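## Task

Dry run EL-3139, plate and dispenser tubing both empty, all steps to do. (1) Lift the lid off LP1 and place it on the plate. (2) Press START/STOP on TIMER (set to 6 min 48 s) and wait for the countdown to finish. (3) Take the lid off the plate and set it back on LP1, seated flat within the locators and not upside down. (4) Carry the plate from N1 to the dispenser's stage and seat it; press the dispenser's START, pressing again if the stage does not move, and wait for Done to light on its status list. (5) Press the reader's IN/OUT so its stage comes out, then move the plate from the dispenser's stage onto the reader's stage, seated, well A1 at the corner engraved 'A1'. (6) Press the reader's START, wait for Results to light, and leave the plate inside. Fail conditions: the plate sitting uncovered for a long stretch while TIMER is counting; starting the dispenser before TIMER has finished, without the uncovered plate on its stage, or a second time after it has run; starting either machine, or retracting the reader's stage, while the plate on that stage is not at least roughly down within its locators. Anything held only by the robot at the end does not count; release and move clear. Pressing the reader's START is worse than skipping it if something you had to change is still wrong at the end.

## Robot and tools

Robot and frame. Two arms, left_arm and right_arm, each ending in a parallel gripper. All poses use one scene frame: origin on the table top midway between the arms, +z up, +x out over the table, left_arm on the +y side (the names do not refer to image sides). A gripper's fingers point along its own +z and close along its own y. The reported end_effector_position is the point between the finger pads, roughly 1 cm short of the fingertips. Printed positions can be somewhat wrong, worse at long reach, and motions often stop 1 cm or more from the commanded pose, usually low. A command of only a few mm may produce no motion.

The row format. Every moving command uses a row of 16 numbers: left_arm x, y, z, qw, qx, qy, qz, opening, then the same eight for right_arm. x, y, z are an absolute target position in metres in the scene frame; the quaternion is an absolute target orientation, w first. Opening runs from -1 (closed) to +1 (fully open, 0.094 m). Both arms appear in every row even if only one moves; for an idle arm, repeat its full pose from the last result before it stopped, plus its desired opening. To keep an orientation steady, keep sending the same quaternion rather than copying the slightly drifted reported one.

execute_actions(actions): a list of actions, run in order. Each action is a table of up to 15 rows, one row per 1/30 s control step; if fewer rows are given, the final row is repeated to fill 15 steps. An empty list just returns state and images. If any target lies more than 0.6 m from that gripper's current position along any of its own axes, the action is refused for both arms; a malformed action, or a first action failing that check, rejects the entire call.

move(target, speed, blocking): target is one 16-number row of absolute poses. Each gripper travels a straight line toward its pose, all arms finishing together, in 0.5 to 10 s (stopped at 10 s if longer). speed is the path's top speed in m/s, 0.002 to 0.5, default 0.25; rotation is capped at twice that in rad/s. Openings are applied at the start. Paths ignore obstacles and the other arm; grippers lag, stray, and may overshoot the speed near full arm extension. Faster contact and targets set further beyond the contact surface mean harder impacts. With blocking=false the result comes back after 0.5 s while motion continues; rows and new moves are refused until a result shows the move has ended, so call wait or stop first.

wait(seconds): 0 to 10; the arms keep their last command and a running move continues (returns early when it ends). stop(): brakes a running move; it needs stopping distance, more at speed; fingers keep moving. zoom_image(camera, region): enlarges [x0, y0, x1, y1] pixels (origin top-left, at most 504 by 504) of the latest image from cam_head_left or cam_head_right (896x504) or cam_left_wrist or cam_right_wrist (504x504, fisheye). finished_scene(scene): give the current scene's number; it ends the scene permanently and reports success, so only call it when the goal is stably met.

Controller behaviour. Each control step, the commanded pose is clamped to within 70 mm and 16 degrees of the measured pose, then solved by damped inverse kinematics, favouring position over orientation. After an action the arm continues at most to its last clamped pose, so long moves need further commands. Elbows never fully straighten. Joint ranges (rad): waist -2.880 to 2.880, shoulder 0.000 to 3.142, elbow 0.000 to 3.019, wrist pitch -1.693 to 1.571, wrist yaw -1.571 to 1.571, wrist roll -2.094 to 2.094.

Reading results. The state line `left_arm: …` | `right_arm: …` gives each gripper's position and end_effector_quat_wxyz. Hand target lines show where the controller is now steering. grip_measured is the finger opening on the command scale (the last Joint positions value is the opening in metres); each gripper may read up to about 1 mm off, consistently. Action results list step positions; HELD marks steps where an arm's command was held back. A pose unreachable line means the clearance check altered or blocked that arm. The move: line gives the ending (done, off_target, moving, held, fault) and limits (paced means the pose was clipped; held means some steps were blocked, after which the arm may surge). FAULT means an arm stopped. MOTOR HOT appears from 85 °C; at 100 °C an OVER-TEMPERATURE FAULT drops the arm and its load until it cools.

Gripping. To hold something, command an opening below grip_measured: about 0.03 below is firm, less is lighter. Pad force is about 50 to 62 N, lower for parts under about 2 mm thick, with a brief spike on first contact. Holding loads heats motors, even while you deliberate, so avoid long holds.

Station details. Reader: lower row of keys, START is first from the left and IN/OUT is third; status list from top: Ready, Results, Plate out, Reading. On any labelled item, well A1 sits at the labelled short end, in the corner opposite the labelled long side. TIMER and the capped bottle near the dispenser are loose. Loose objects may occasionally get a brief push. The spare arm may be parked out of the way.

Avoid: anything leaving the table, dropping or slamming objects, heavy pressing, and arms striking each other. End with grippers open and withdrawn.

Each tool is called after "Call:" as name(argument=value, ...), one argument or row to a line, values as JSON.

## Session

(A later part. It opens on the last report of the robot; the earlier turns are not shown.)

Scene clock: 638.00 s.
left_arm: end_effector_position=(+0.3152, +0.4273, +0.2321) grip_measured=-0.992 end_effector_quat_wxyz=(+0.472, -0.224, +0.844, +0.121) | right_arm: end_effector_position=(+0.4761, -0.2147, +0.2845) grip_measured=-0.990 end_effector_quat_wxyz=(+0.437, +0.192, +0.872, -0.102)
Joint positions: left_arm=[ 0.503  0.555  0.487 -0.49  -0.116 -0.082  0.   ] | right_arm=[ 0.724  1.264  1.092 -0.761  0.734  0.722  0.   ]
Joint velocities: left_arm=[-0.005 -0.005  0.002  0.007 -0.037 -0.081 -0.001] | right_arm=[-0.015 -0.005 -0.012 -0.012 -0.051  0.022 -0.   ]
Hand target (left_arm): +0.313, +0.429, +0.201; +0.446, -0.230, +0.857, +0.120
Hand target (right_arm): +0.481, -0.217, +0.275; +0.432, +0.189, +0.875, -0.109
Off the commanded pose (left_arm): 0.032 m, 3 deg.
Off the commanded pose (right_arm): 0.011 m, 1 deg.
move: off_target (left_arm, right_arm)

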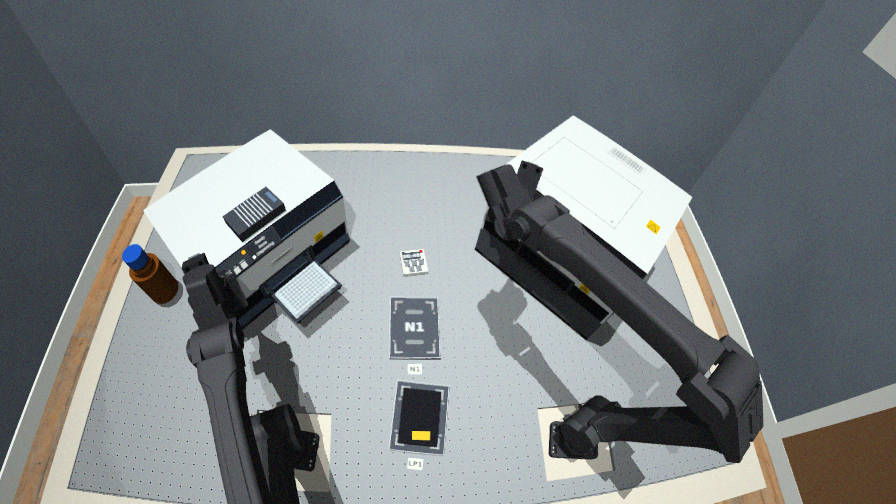

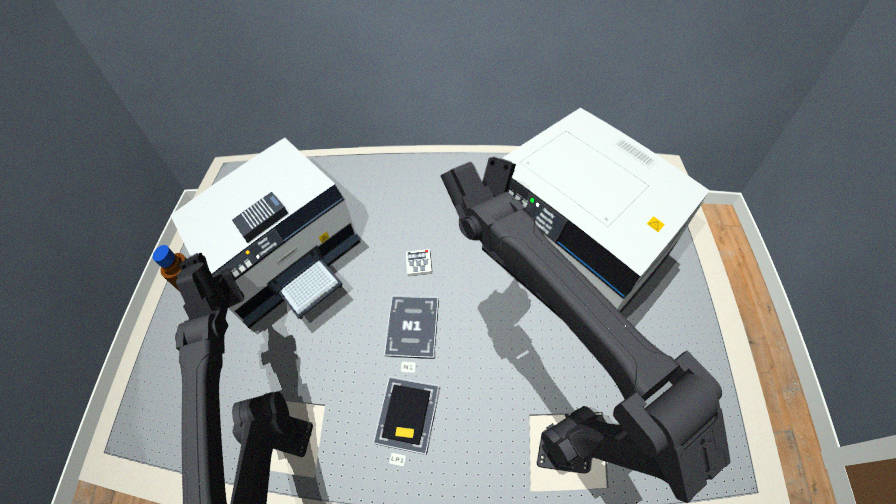

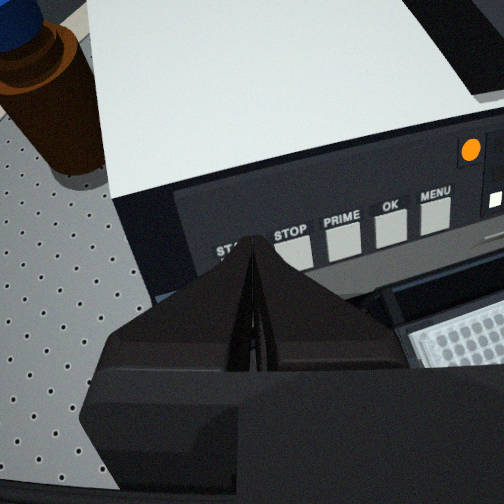

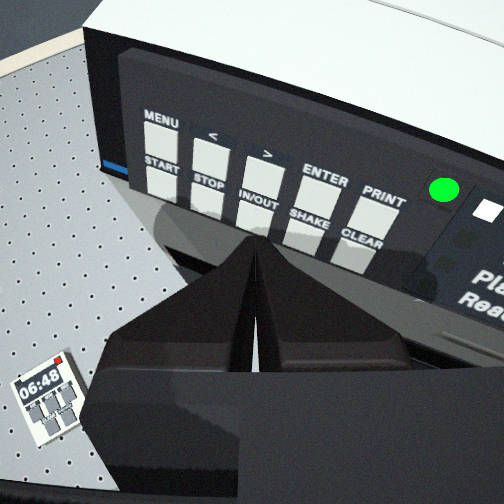

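Dispenser started. Retracting with the wrist tilted up so the tip clears the key.

Call:
move(
  target=[0.275,0.405,0.275,0.50,-0.22,0.828,0.13,-1,0.481,-0.217,0.275,0.432,0.189,0.875,-0.109,-1],
  speed=0.1,
)

Call:
move(
  target=[0.34,0.22,0.24,0,0.366,0.9306,0,1,0.487,-0.221,0.274,0.432,0.189,0.875,-0.109,-1],
  speed=0.3,
)

Scene clock: 641.90 s.
left_arm: end_effector_position=(+0.2729, +0.4068, +0.2553) grip_measured=-0.992 end_effector_quat_wxyz=(+0.487, -0.217, +0.836, +0.133) | right_arm: end_effector_position=(+0.4761, -0.2147, +0.2845) grip_measured=-0.990 end_effector_quat_wxyz=(+0.437, +0.192, +0.872, -0.102)
Joint positions: left_arm=[ 0.459  0.341  0.487 -0.668 -0.167 -0.083  0.   ] | right_arm=[ 0.724  1.264  1.092 -0.761  0.734  0.722  0.   ]
Joint velocities: left_arm=[-0.024  0.005 -0.002 -0.007 -0.007  0.066 -0.001] | right_arm=[-0.015  0.005 -0.002  0.002  0.022  0.022 -0.001]
Hand target (left_arm): +0.274, +0.405, +0.275; +0.500, -0.219, +0.828, +0.130
Hand target (right_arm): +0.481, -0.217, +0.275; +0.432, +0.189, +0.875, -0.109
Off the commanded pose (left_arm): 0.020 m, 2 deg.
Off the commanded pose (right_arm): 0.011 m, 1 deg.
move: off_target (left_arm, right_arm)

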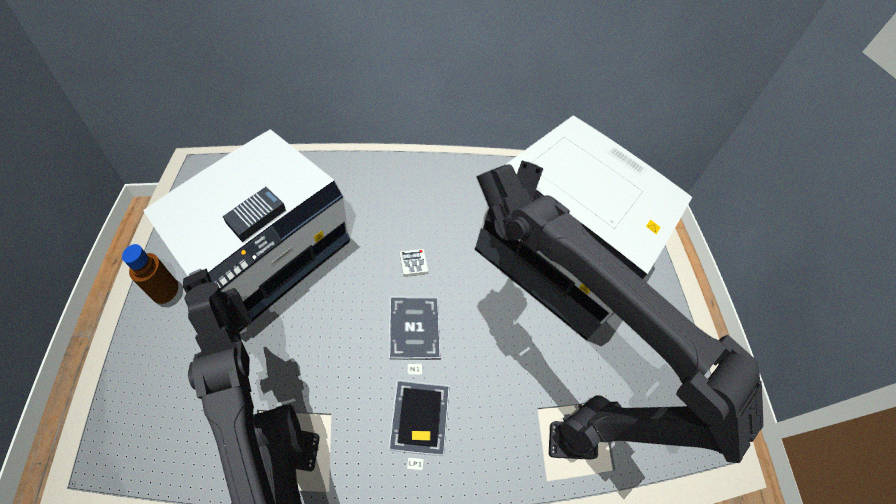

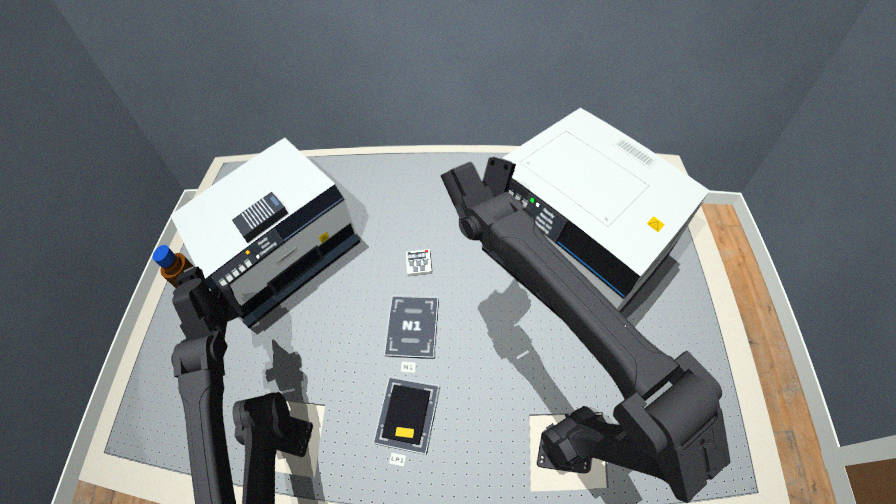

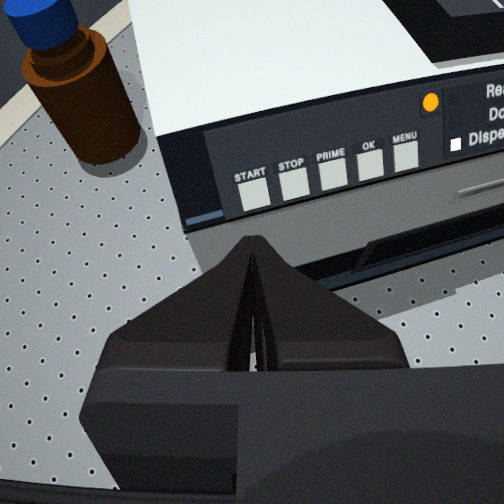

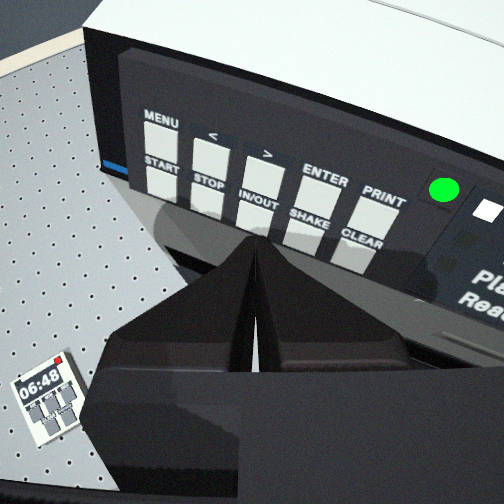

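Scene clock: 645.03 s.
left_arm: end_effector_position=(+0.3232, +0.2250, +0.2177) grip_measured=+1.000 end_effector_quat_wxyz=(-0.026, +0.346, +0.938, -0.004) | right_arm: end_effector_position=(+0.4813, -0.2188, +0.2825) grip_measured=-0.990 end_effector_quat_wxyz=(+0.437, +0.192, +0.873, -0.103)
Joint positions: left_arm=[-0.082  1.189  1.073 -1.508  0.001  0.496  0.094] | right_arm=[ 0.709  1.271  1.092 -0.745  0.725  0.706  0.   ]
Joint velocities: left_arm=[-0.005 -0.005  0.002 -0.002  0.037 -0.037  0.   ] | right_arm=[-0.005 -0.015 -0.012 -0.002 -0.037  0.022 -0.001]
Hand target (left_arm): +0.337, +0.219, +0.238; -0.004, +0.357, +0.934, -0.003
Hand target (right_arm): +0.486, -0.221, +0.274; +0.432, +0.189, +0.875, -0.109
Off the commanded pose (left_arm): 0.028 m, 4 deg.
Off the commanded pose (right_arm): 0.010 m, 1 deg.
move: off_target (left_arm)

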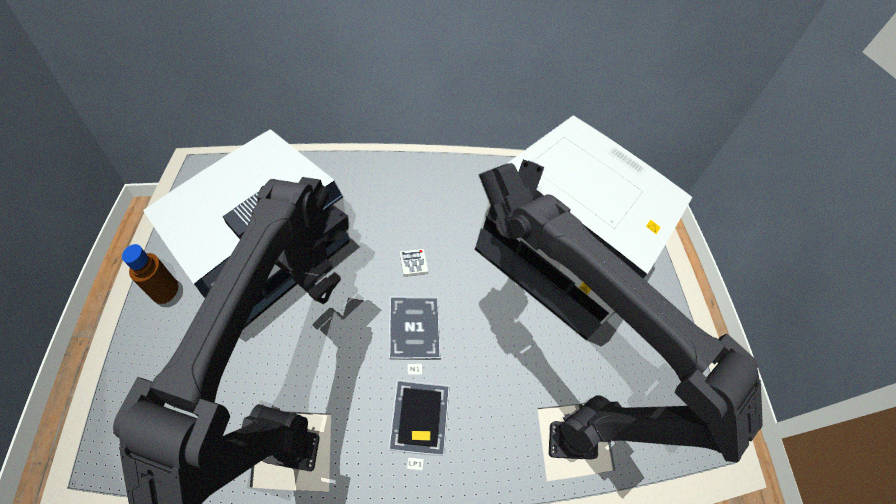

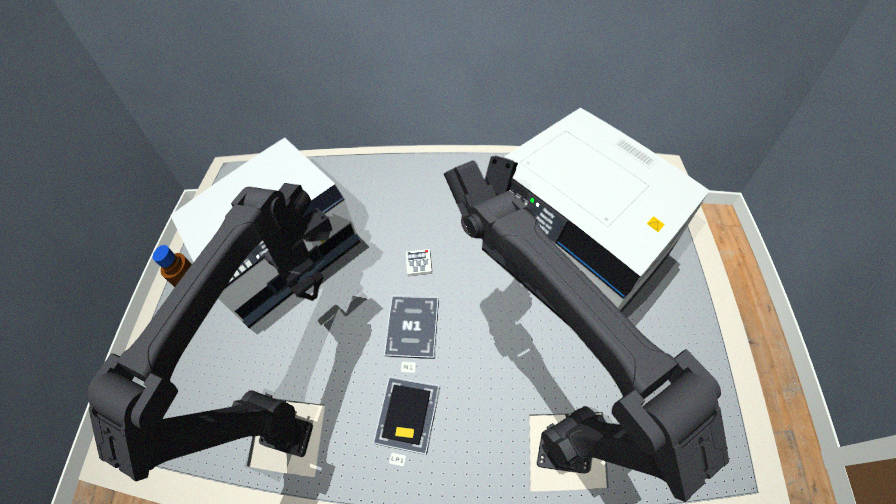

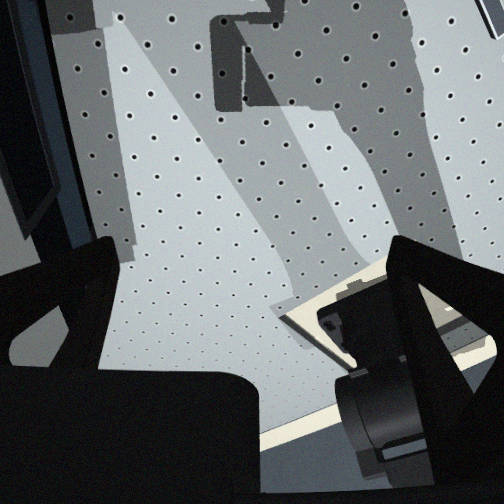

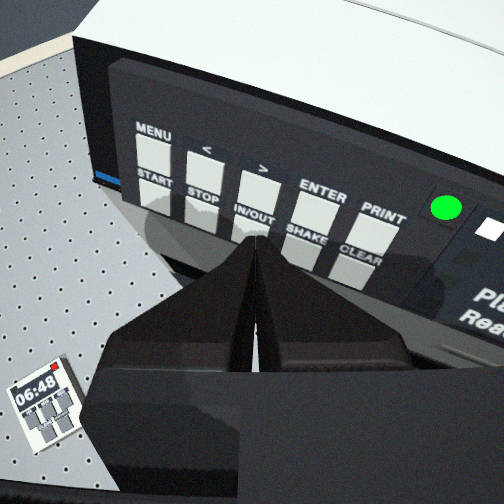

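Call:
execute_actions(
  actions=[],
)

Call:
wait(
  seconds=10,
)

Scene clock: 652.37 s.
left_arm: end_effector_position=(+0.3232, +0.2250, +0.2177) grip_measured=+1.000 end_effector_quat_wxyz=(-0.026, +0.348, +0.937, -0.004) | right_arm: end_effector_position=(+0.4813, -0.2188, +0.2825) grip_measured=-0.990 end_effector_quat_wxyz=(+0.437, +0.192, +0.873, -0.103)
Joint positions: left_arm=[-0.082  1.189  1.073 -1.508  0.001  0.499  0.094] | right_arm=[ 0.709  1.271  1.092 -0.745  0.725  0.706  0.   ]
Joint velocities: left_arm=[-0.015 -0.015  0.007 -0.002 -0.022 -0.007  0.   ] | right_arm=[ 0.005 -0.005 -0.027 -0.027 -0.066 -0.066  0.   ]
Hand target (left_arm): +0.337, +0.219, +0.238; -0.004, +0.357, +0.934, -0.003
Hand target (right_arm): +0.486, -0.221, +0.274; +0.432, +0.189, +0.875, -0.109
Off the commanded pose (left_arm): 0.028 m, 4 deg.
Off the commanded pose (right_arm): 0.010 m, 1 deg.

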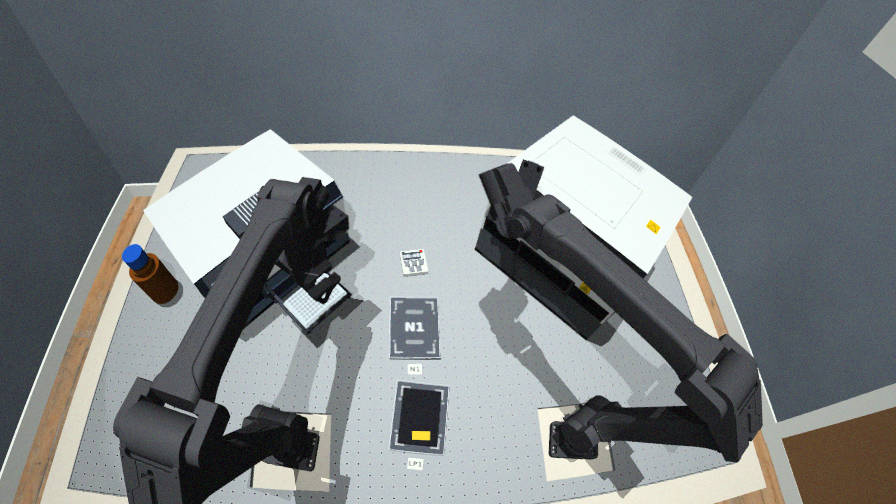

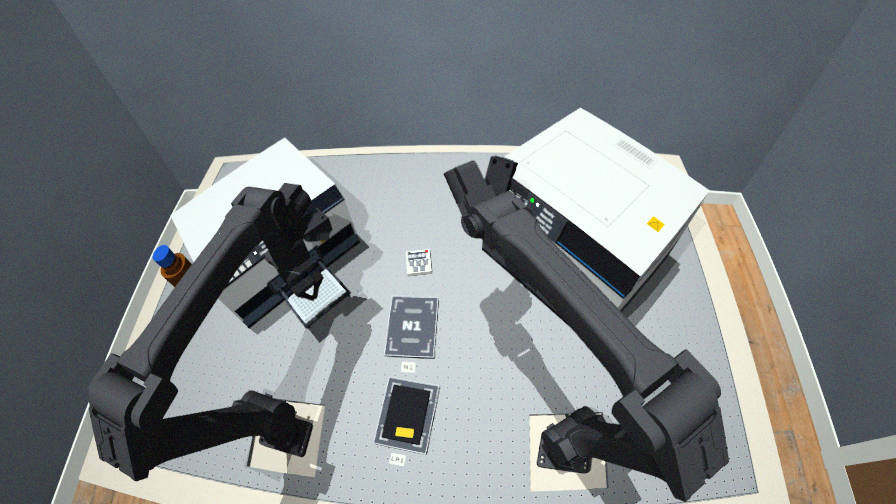

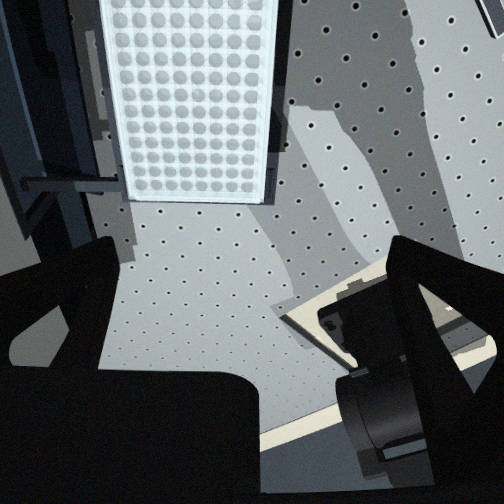

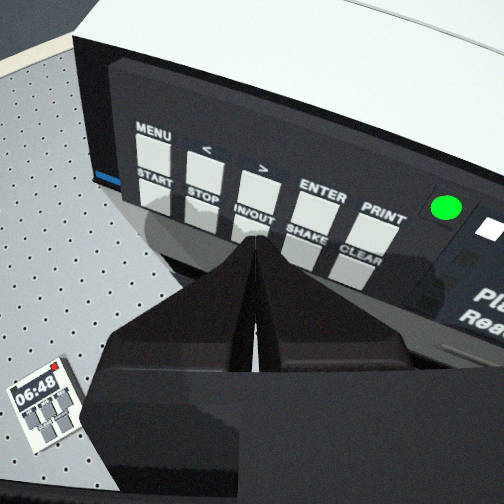

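Scene clock: 662.37 s.
left_arm: end_effector_position=(+0.3232, +0.2250, +0.2177) grip_measured=+1.000 end_effector_quat_wxyz=(-0.026, +0.348, +0.937, -0.004) | right_arm: end_effector_position=(+0.4813, -0.2188, +0.2825) grip_measured=-0.990 end_effector_quat_wxyz=(+0.437, +0.192, +0.873, -0.103)
Joint positions: left_arm=[-0.082  1.189  1.073 -1.508  0.001  0.499  0.094] | right_arm=[ 0.709  1.271  1.092 -0.745  0.725  0.706  0.   ]
Joint velocities: left_arm=[-0.005 -0.005  0.007  0.002 -0.022 -0.022  0.   ] | right_arm=[-0.024 -0.015 -0.007 -0.007 -0.037 -0.066  0.   ]
Hand target (left_arm): +0.337, +0.219, +0.238; -0.004, +0.357, +0.934, -0.003
Hand target (right_arm): +0.486, -0.221, +0.274; +0.432, +0.189, +0.875, -0.109
Off the commanded pose (left_arm): 0.028 m, 4 deg.
Off the commanded pose (right_arm): 0.010 m, 1 deg.
wait: 10.00 s; at rest by 0.17 s

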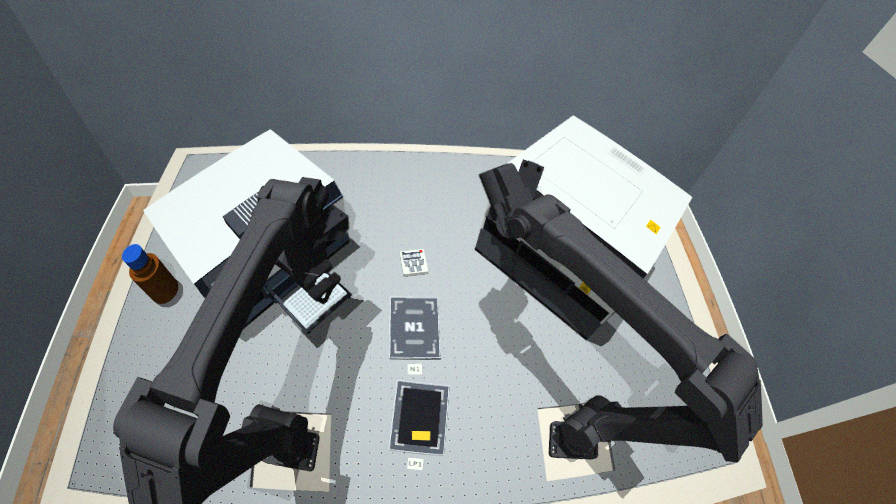

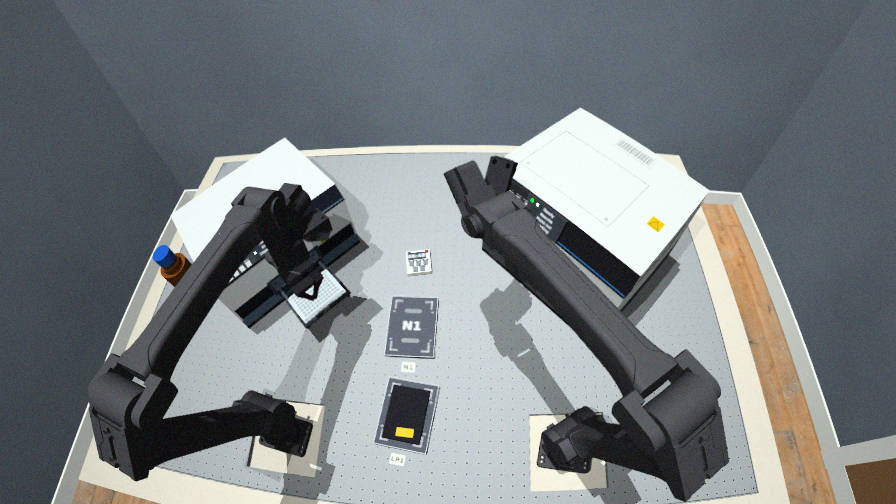

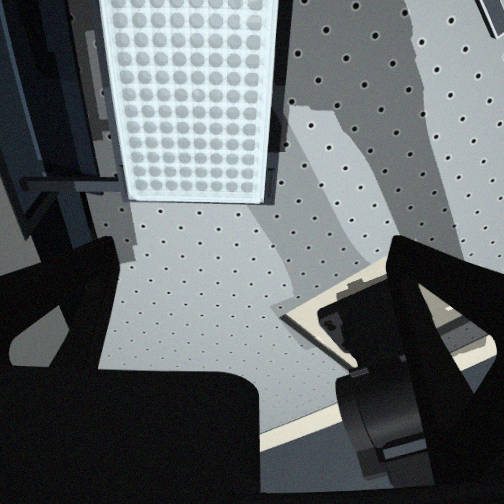

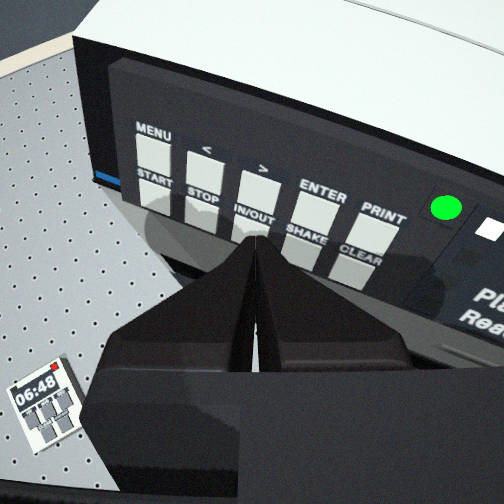

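Call:
move(
  target=[0.26,0.12,0.24,0,0.366,0.9306,0,1,0.487,-0.221,0.274,0.432,0.189,0.875,-0.109,-1],
)

Call:
zoom_image(
  camera="cam_head_left",
  region=[170,180,370,340],
)

Scene clock: 665.27 s.
left_arm: end_effector_position=(+0.2593, +0.1163, +0.2413) grip_measured=+1.000 end_effector_quat_wxyz=(+0.003, +0.376, +0.926, -0.005) | right_arm: end_effector_position=(+0.4813, -0.2188, +0.2825) grip_measured=-0.990 end_effector_quat_wxyz=(+0.437, +0.192, +0.873, -0.103)
Joint positions: left_arm=[-0.495  1.105  1.073 -1.531  0.007  0.146  0.094] | right_arm=[ 0.709  1.271  1.092 -0.745  0.725  0.705  0.   ]
Joint velocities: left_arm=[-0.005  0.005  0.007  0.017 -0.095 -0.037  0.   ] | right_arm=[-0.005 -0.005 -0.002  0.007 -0.037 -0.051  0.001]
Hand target (left_arm): +0.258, +0.120, +0.240; -0.003, +0.366, +0.930, -0.001
Hand target (right_arm): +0.487, -0.221, +0.274; +0.432, +0.189, +0.875, -0.109
Off the commanded pose (left_arm): 0.004 m, 1 deg.
Off the commanded pose (right_arm): 0.010 m, 1 deg.
move: done

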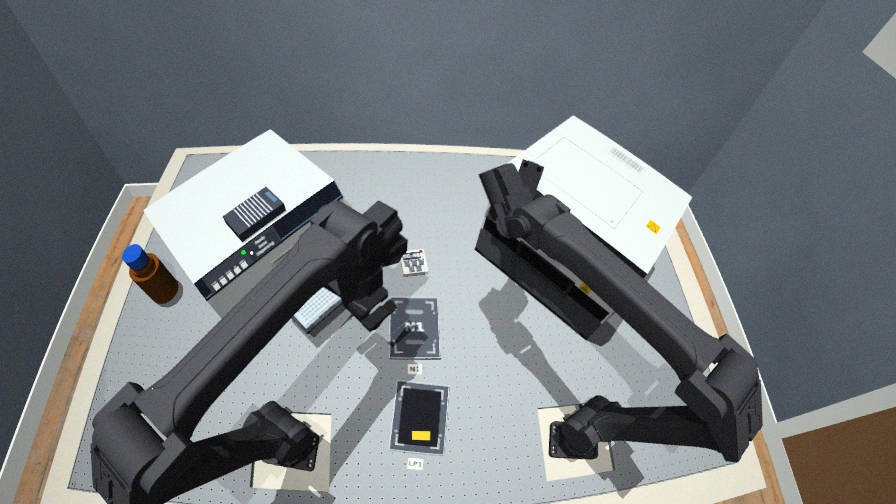

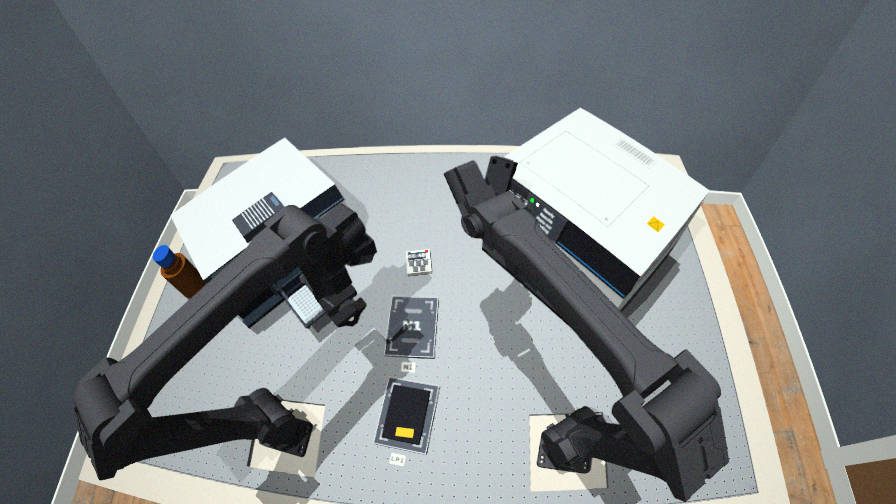

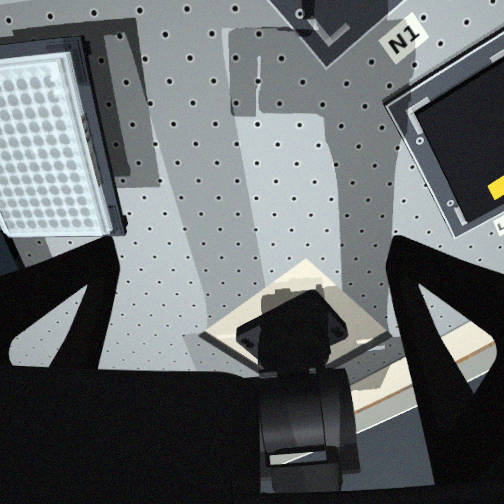

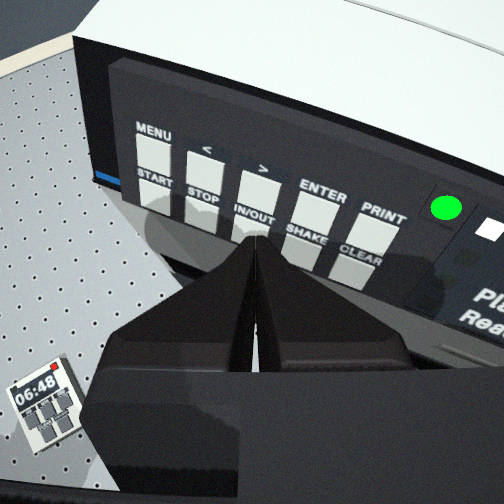

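Region (170, 180, 370, 340) of cam_head_left's 896x504 image, scaled by 2.520, with more detail than that image has; it fills the top 403 rows of this view, and the rest is white.

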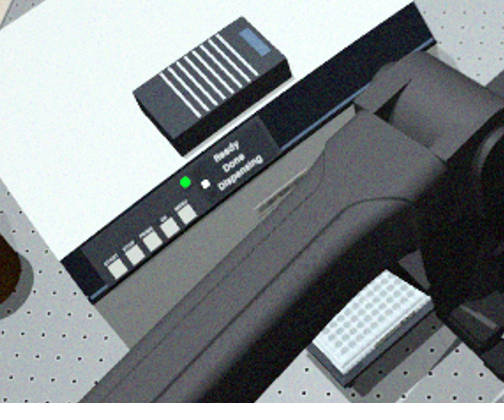

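Done is lit. Pressing IN/OUT while the left arm heads back over the plate.

Call:
move(
  target=[0.352,0.238,0.18,0,0.366,0.9306,0,1,0.497,-0.225,0.254,0.432,0.189,0.875,-0.109,-1],
  speed=0.2,
)

Scene clock: 667.97 s.
left_arm: end_effector_position=(+0.3552, +0.2376, +0.1860) grip_measured=+1.000 end_effector_quat_wxyz=(+0.007, +0.358, +0.934, +0.001) | right_arm: end_effector_position=(+0.4896, -0.2163, +0.2735) grip_measured=-0.990 end_effector_quat_wxyz=(+0.444, +0.190, +0.871, -0.092)
Joint positions: left_arm=[-0.025  1.238  1.03  -1.349  0.001  0.576  0.094] | right_arm=[ 0.7    1.284  1.071 -0.674  0.707  0.685  0.   ]
Joint velocities: left_arm=[-0.015 -0.015 -0.017 -0.017  0.037  0.022  0.   ] | right_arm=[ 0.005  0.005 -0.017  0.002  0.022 -0.007  0.001]
Hand target (left_arm): +0.355, +0.238, +0.180; +0.004, +0.366, +0.931, +0.001
Hand target (right_arm): +0.495, -0.225, +0.254; +0.431, +0.189, +0.875, -0.109
Off the commanded pose (left_arm): 0.007 m, 1 deg.
Off the commanded pose (right_arm): 0.023 m, 2 deg.
move: off_target (right_arm)

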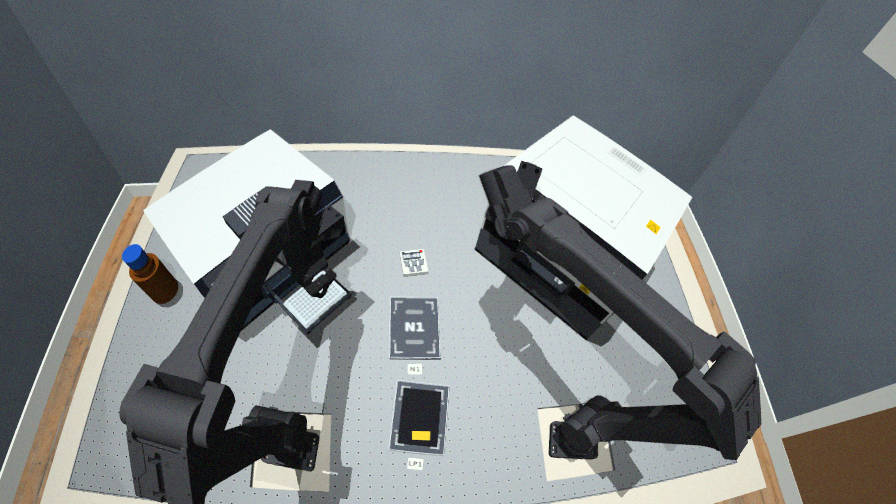

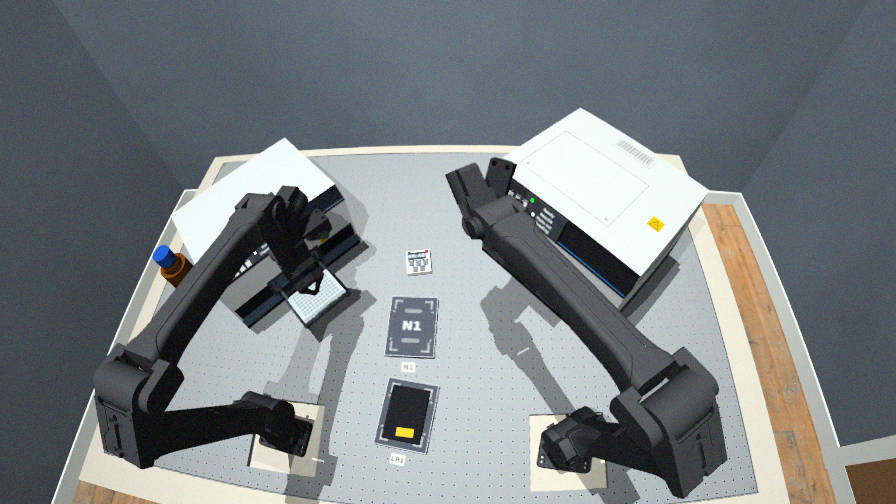

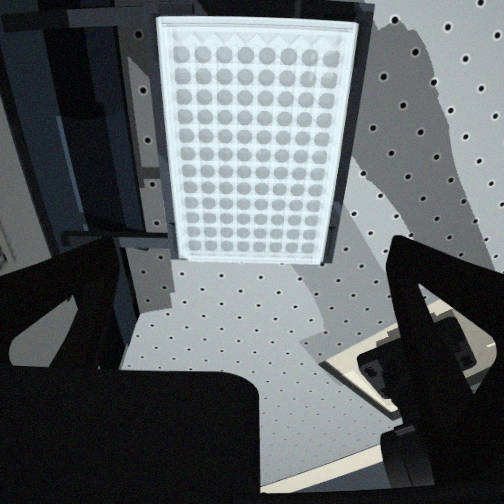

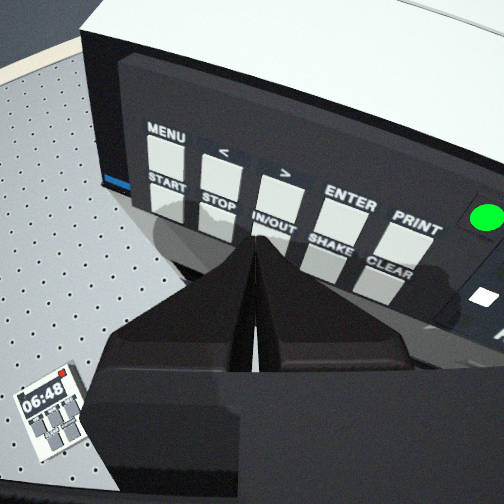

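The stage is coming out. Retracting.

Call:
move(
  target=[0.352,0.239,0.125,0,0.374,0.9274,0,1,0.43,-0.19,0.35,0.46,0.189,0.86,-0.109,-1],
  speed=0.12,
)

Call:
move(
  target=[0.352,0.239,0.125,0,0.374,0.9274,0,1,0.15,-0.515,0.385,0.442,0.32,0.826,-0.14,-1],
  speed=0.3,
)

Call:
zoom_image(
  camera="cam_head_left",
  region=[440,200,640,380],
)

Scene clock: 676.23 s.
left_arm: end_effector_position=(+0.3541, +0.2378, +0.1337) grip_measured=+1.000 end_effector_quat_wxyz=(+0.007, +0.369, +0.930, +0.001) | right_arm: end_effector_position=(+0.4277, -0.1958, +0.3310) grip_measured=-0.990 end_effector_quat_wxyz=(+0.451, +0.177, +0.866, -0.125)
Joint positions: left_arm=[-0.025  1.276  0.92  -1.2    0.001  0.599  0.094] | right_arm=[ 0.852  1.191  1.147 -0.977  0.851  0.818  0.   ]
Joint velocities: left_arm=[-0.005  0.005 -0.012 -0.012 -0.007  0.022  0.   ] | right_arm=[-0.015 -0.015 -0.012  0.002 -0.022  0.037  0.   ]
Hand target (left_arm): +0.352, +0.239, +0.125; -0.000, +0.374, +0.927, +0.000
Hand target (right_arm): +0.431, -0.190, +0.351; +0.463, +0.188, +0.859, -0.110
Off the commanded pose (left_arm): 0.009 m, 1 deg.
Off the commanded pose (right_arm): 0.020 m, 3 deg.
move: off_target (right_arm)

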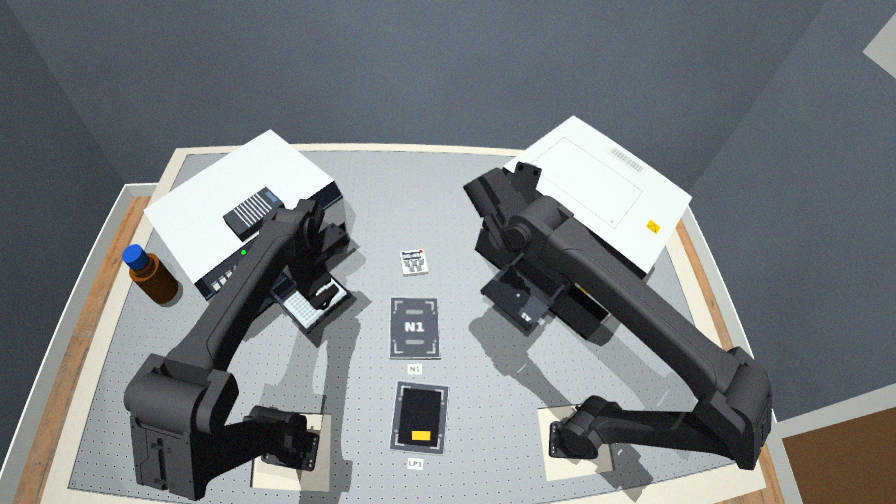

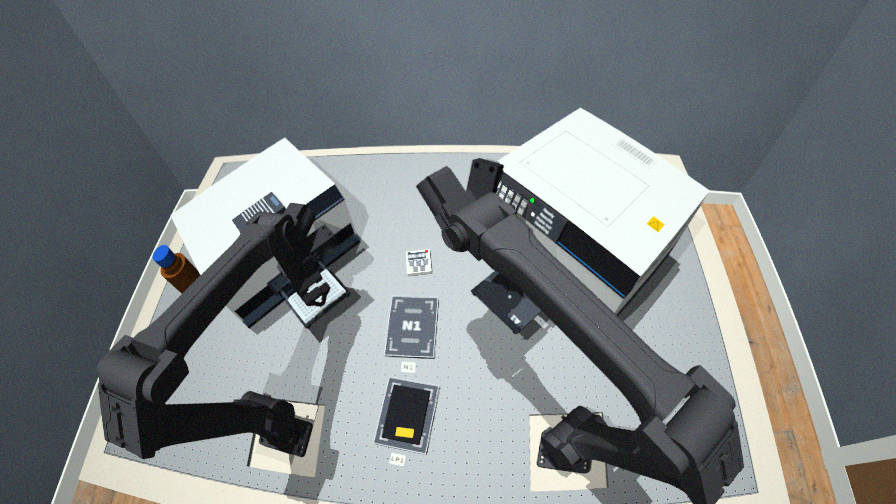

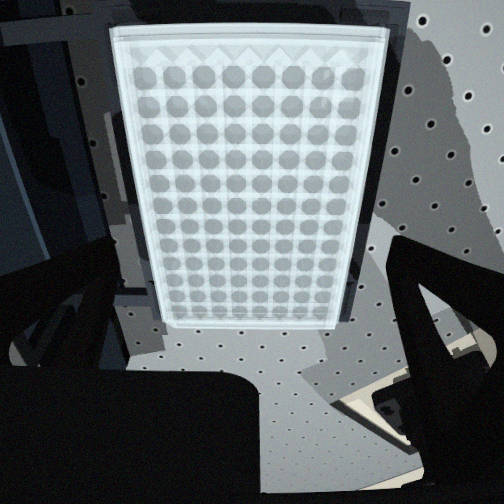

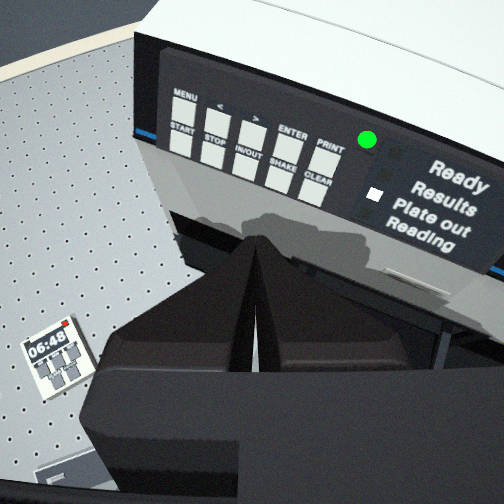

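Scene clock: 678.77 s.
left_arm: end_effector_position=(+0.3541, +0.2378, +0.1337) grip_measured=+1.000 end_effector_quat_wxyz=(+0.007, +0.369, +0.930, +0.001) | right_arm: end_effector_position=(+0.1505, -0.5071, +0.3724) grip_measured=-0.990 end_effector_quat_wxyz=(+0.433, +0.338, +0.828, -0.111)
Joint positions: left_arm=[-0.025  1.276  0.92  -1.2    0.001  0.599  0.094] | right_arm=[-1.024  0.358  0.903 -1.273 -0.445 -0.231  0.   ]
Joint velocities: left_arm=[ 0.005 -0.005 -0.007  0.007  0.007 -0.051  0.   ] | right_arm=[-0.005 -0.015 -0.017  0.007 -0.066 -0.037 -0.001]
Hand target (left_arm): +0.352, +0.239, +0.125; -0.000, +0.374, +0.927, +0.000
Hand target (right_arm): +0.149, -0.507, +0.382; +0.435, +0.333, +0.828, -0.119
Off the commanded pose (left_arm): 0.009 m, 1 deg.
Off the commanded pose (right_arm): 0.015 m, 4 deg.
move: off_target (right_arm)

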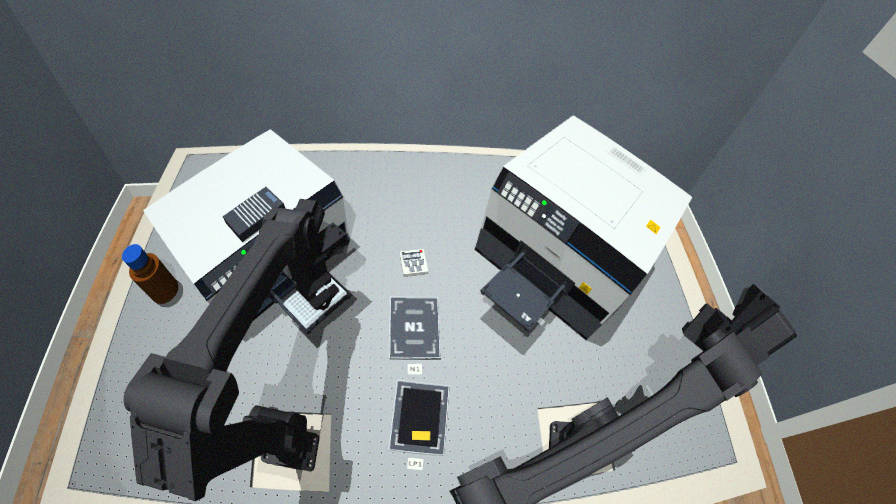

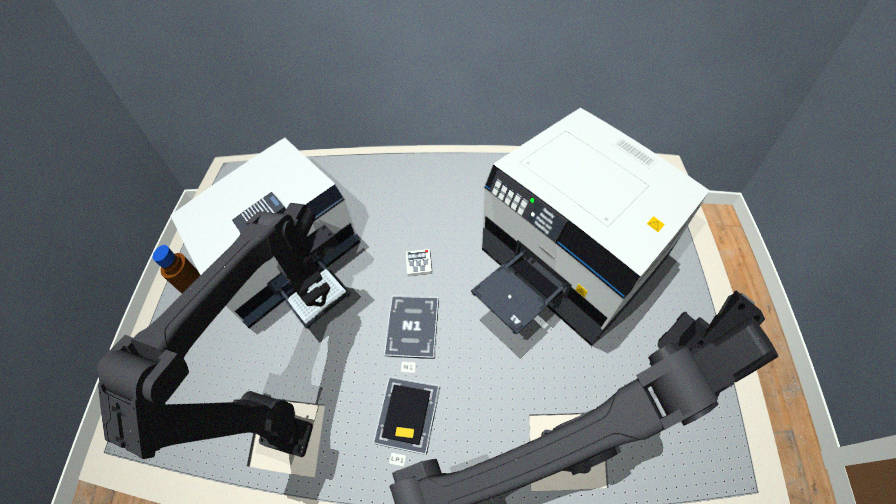

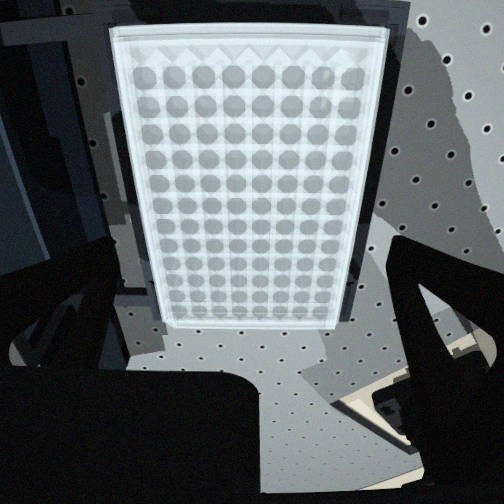

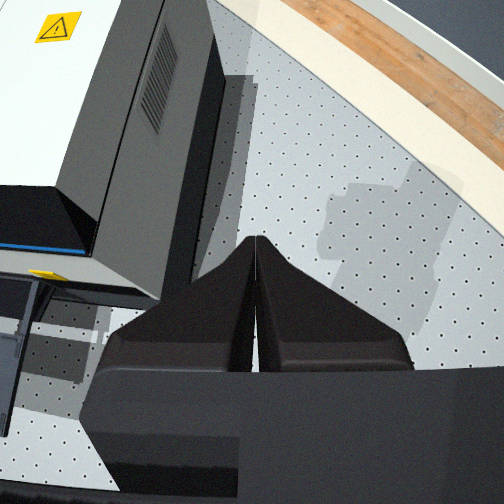

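Region (440, 200, 640, 380) of cam_head_left's 896x504 image, scaled by 2.520, with more detail than that image has; it fills the top 454 rows of this view, and the rest is white.

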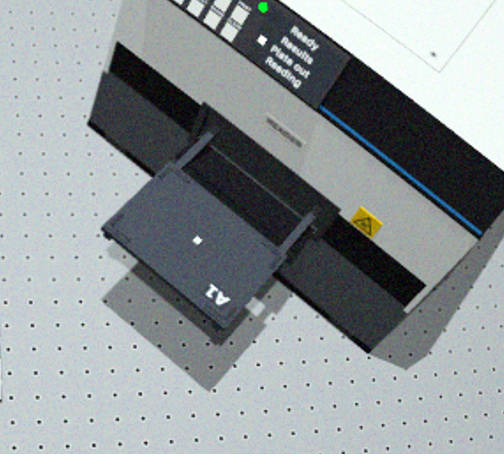

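Call:
move(
  target=[0.354,0.240,0.098,0,0.37,0.929,0,1,0.15,-0.515,0.385,0.442,0.32,0.826,-0.14,-1],
  speed=0.06,
)

Scene clock: 682.33 s.
left_arm: end_effector_position=(+0.3566, +0.2374, +0.1067) grip_measured=+1.000 end_effector_quat_wxyz=(+0.007, +0.369, +0.930, +0.001) | right_arm: end_effector_position=(+0.1515, -0.5109, +0.3765) grip_measured=-0.990 end_effector_quat_wxyz=(+0.438, +0.325, +0.829, -0.125)
Joint positions: left_arm=[-0.025  1.313  0.877 -1.12   0.001  0.599  0.094] | right_arm=[-1.024  0.358  0.903 -1.249 -0.442 -0.252  0.   ]
Joint velocities: left_arm=[-0.005 -0.005  0.002 -0.017  0.007 -0.007  0.   ] | right_arm=[-0.005 -0.005 -0.007  0.002 -0.066  0.051 -0.001]
Hand target (left_arm): +0.354, +0.240, +0.098; +0.000, +0.370, +0.929, +0.000
Hand target (right_arm): +0.150, -0.515, +0.385; +0.442, +0.320, +0.826, -0.140
Off the commanded pose (left_arm): 0.009 m, 1 deg.
Off the commanded pose (right_arm): 0.010 m, 2 deg.
move: done

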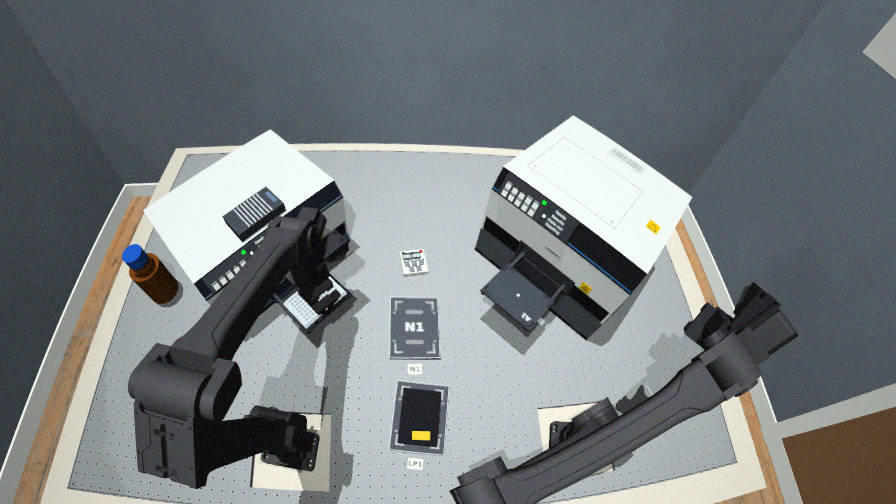

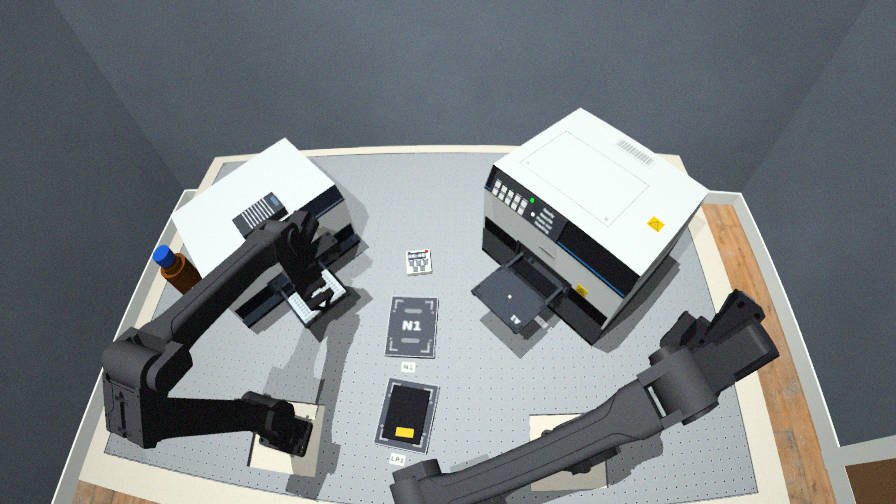

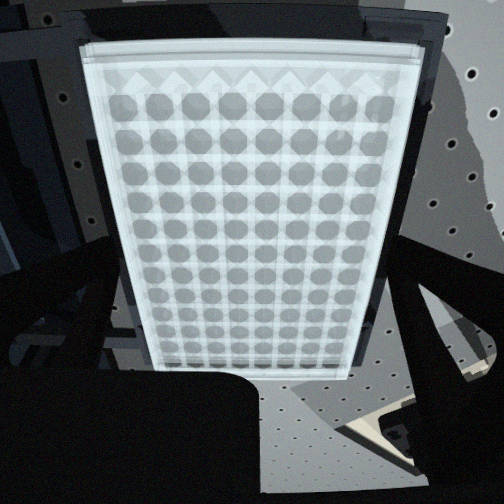

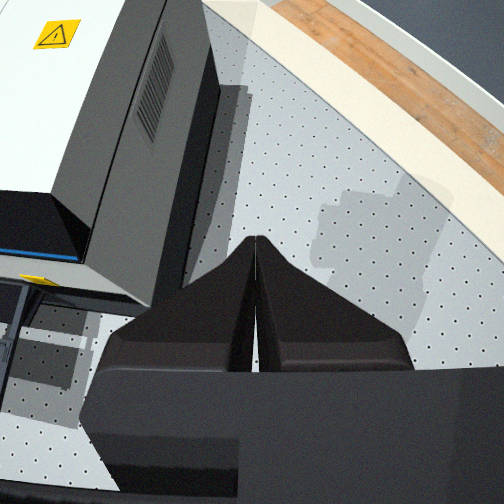

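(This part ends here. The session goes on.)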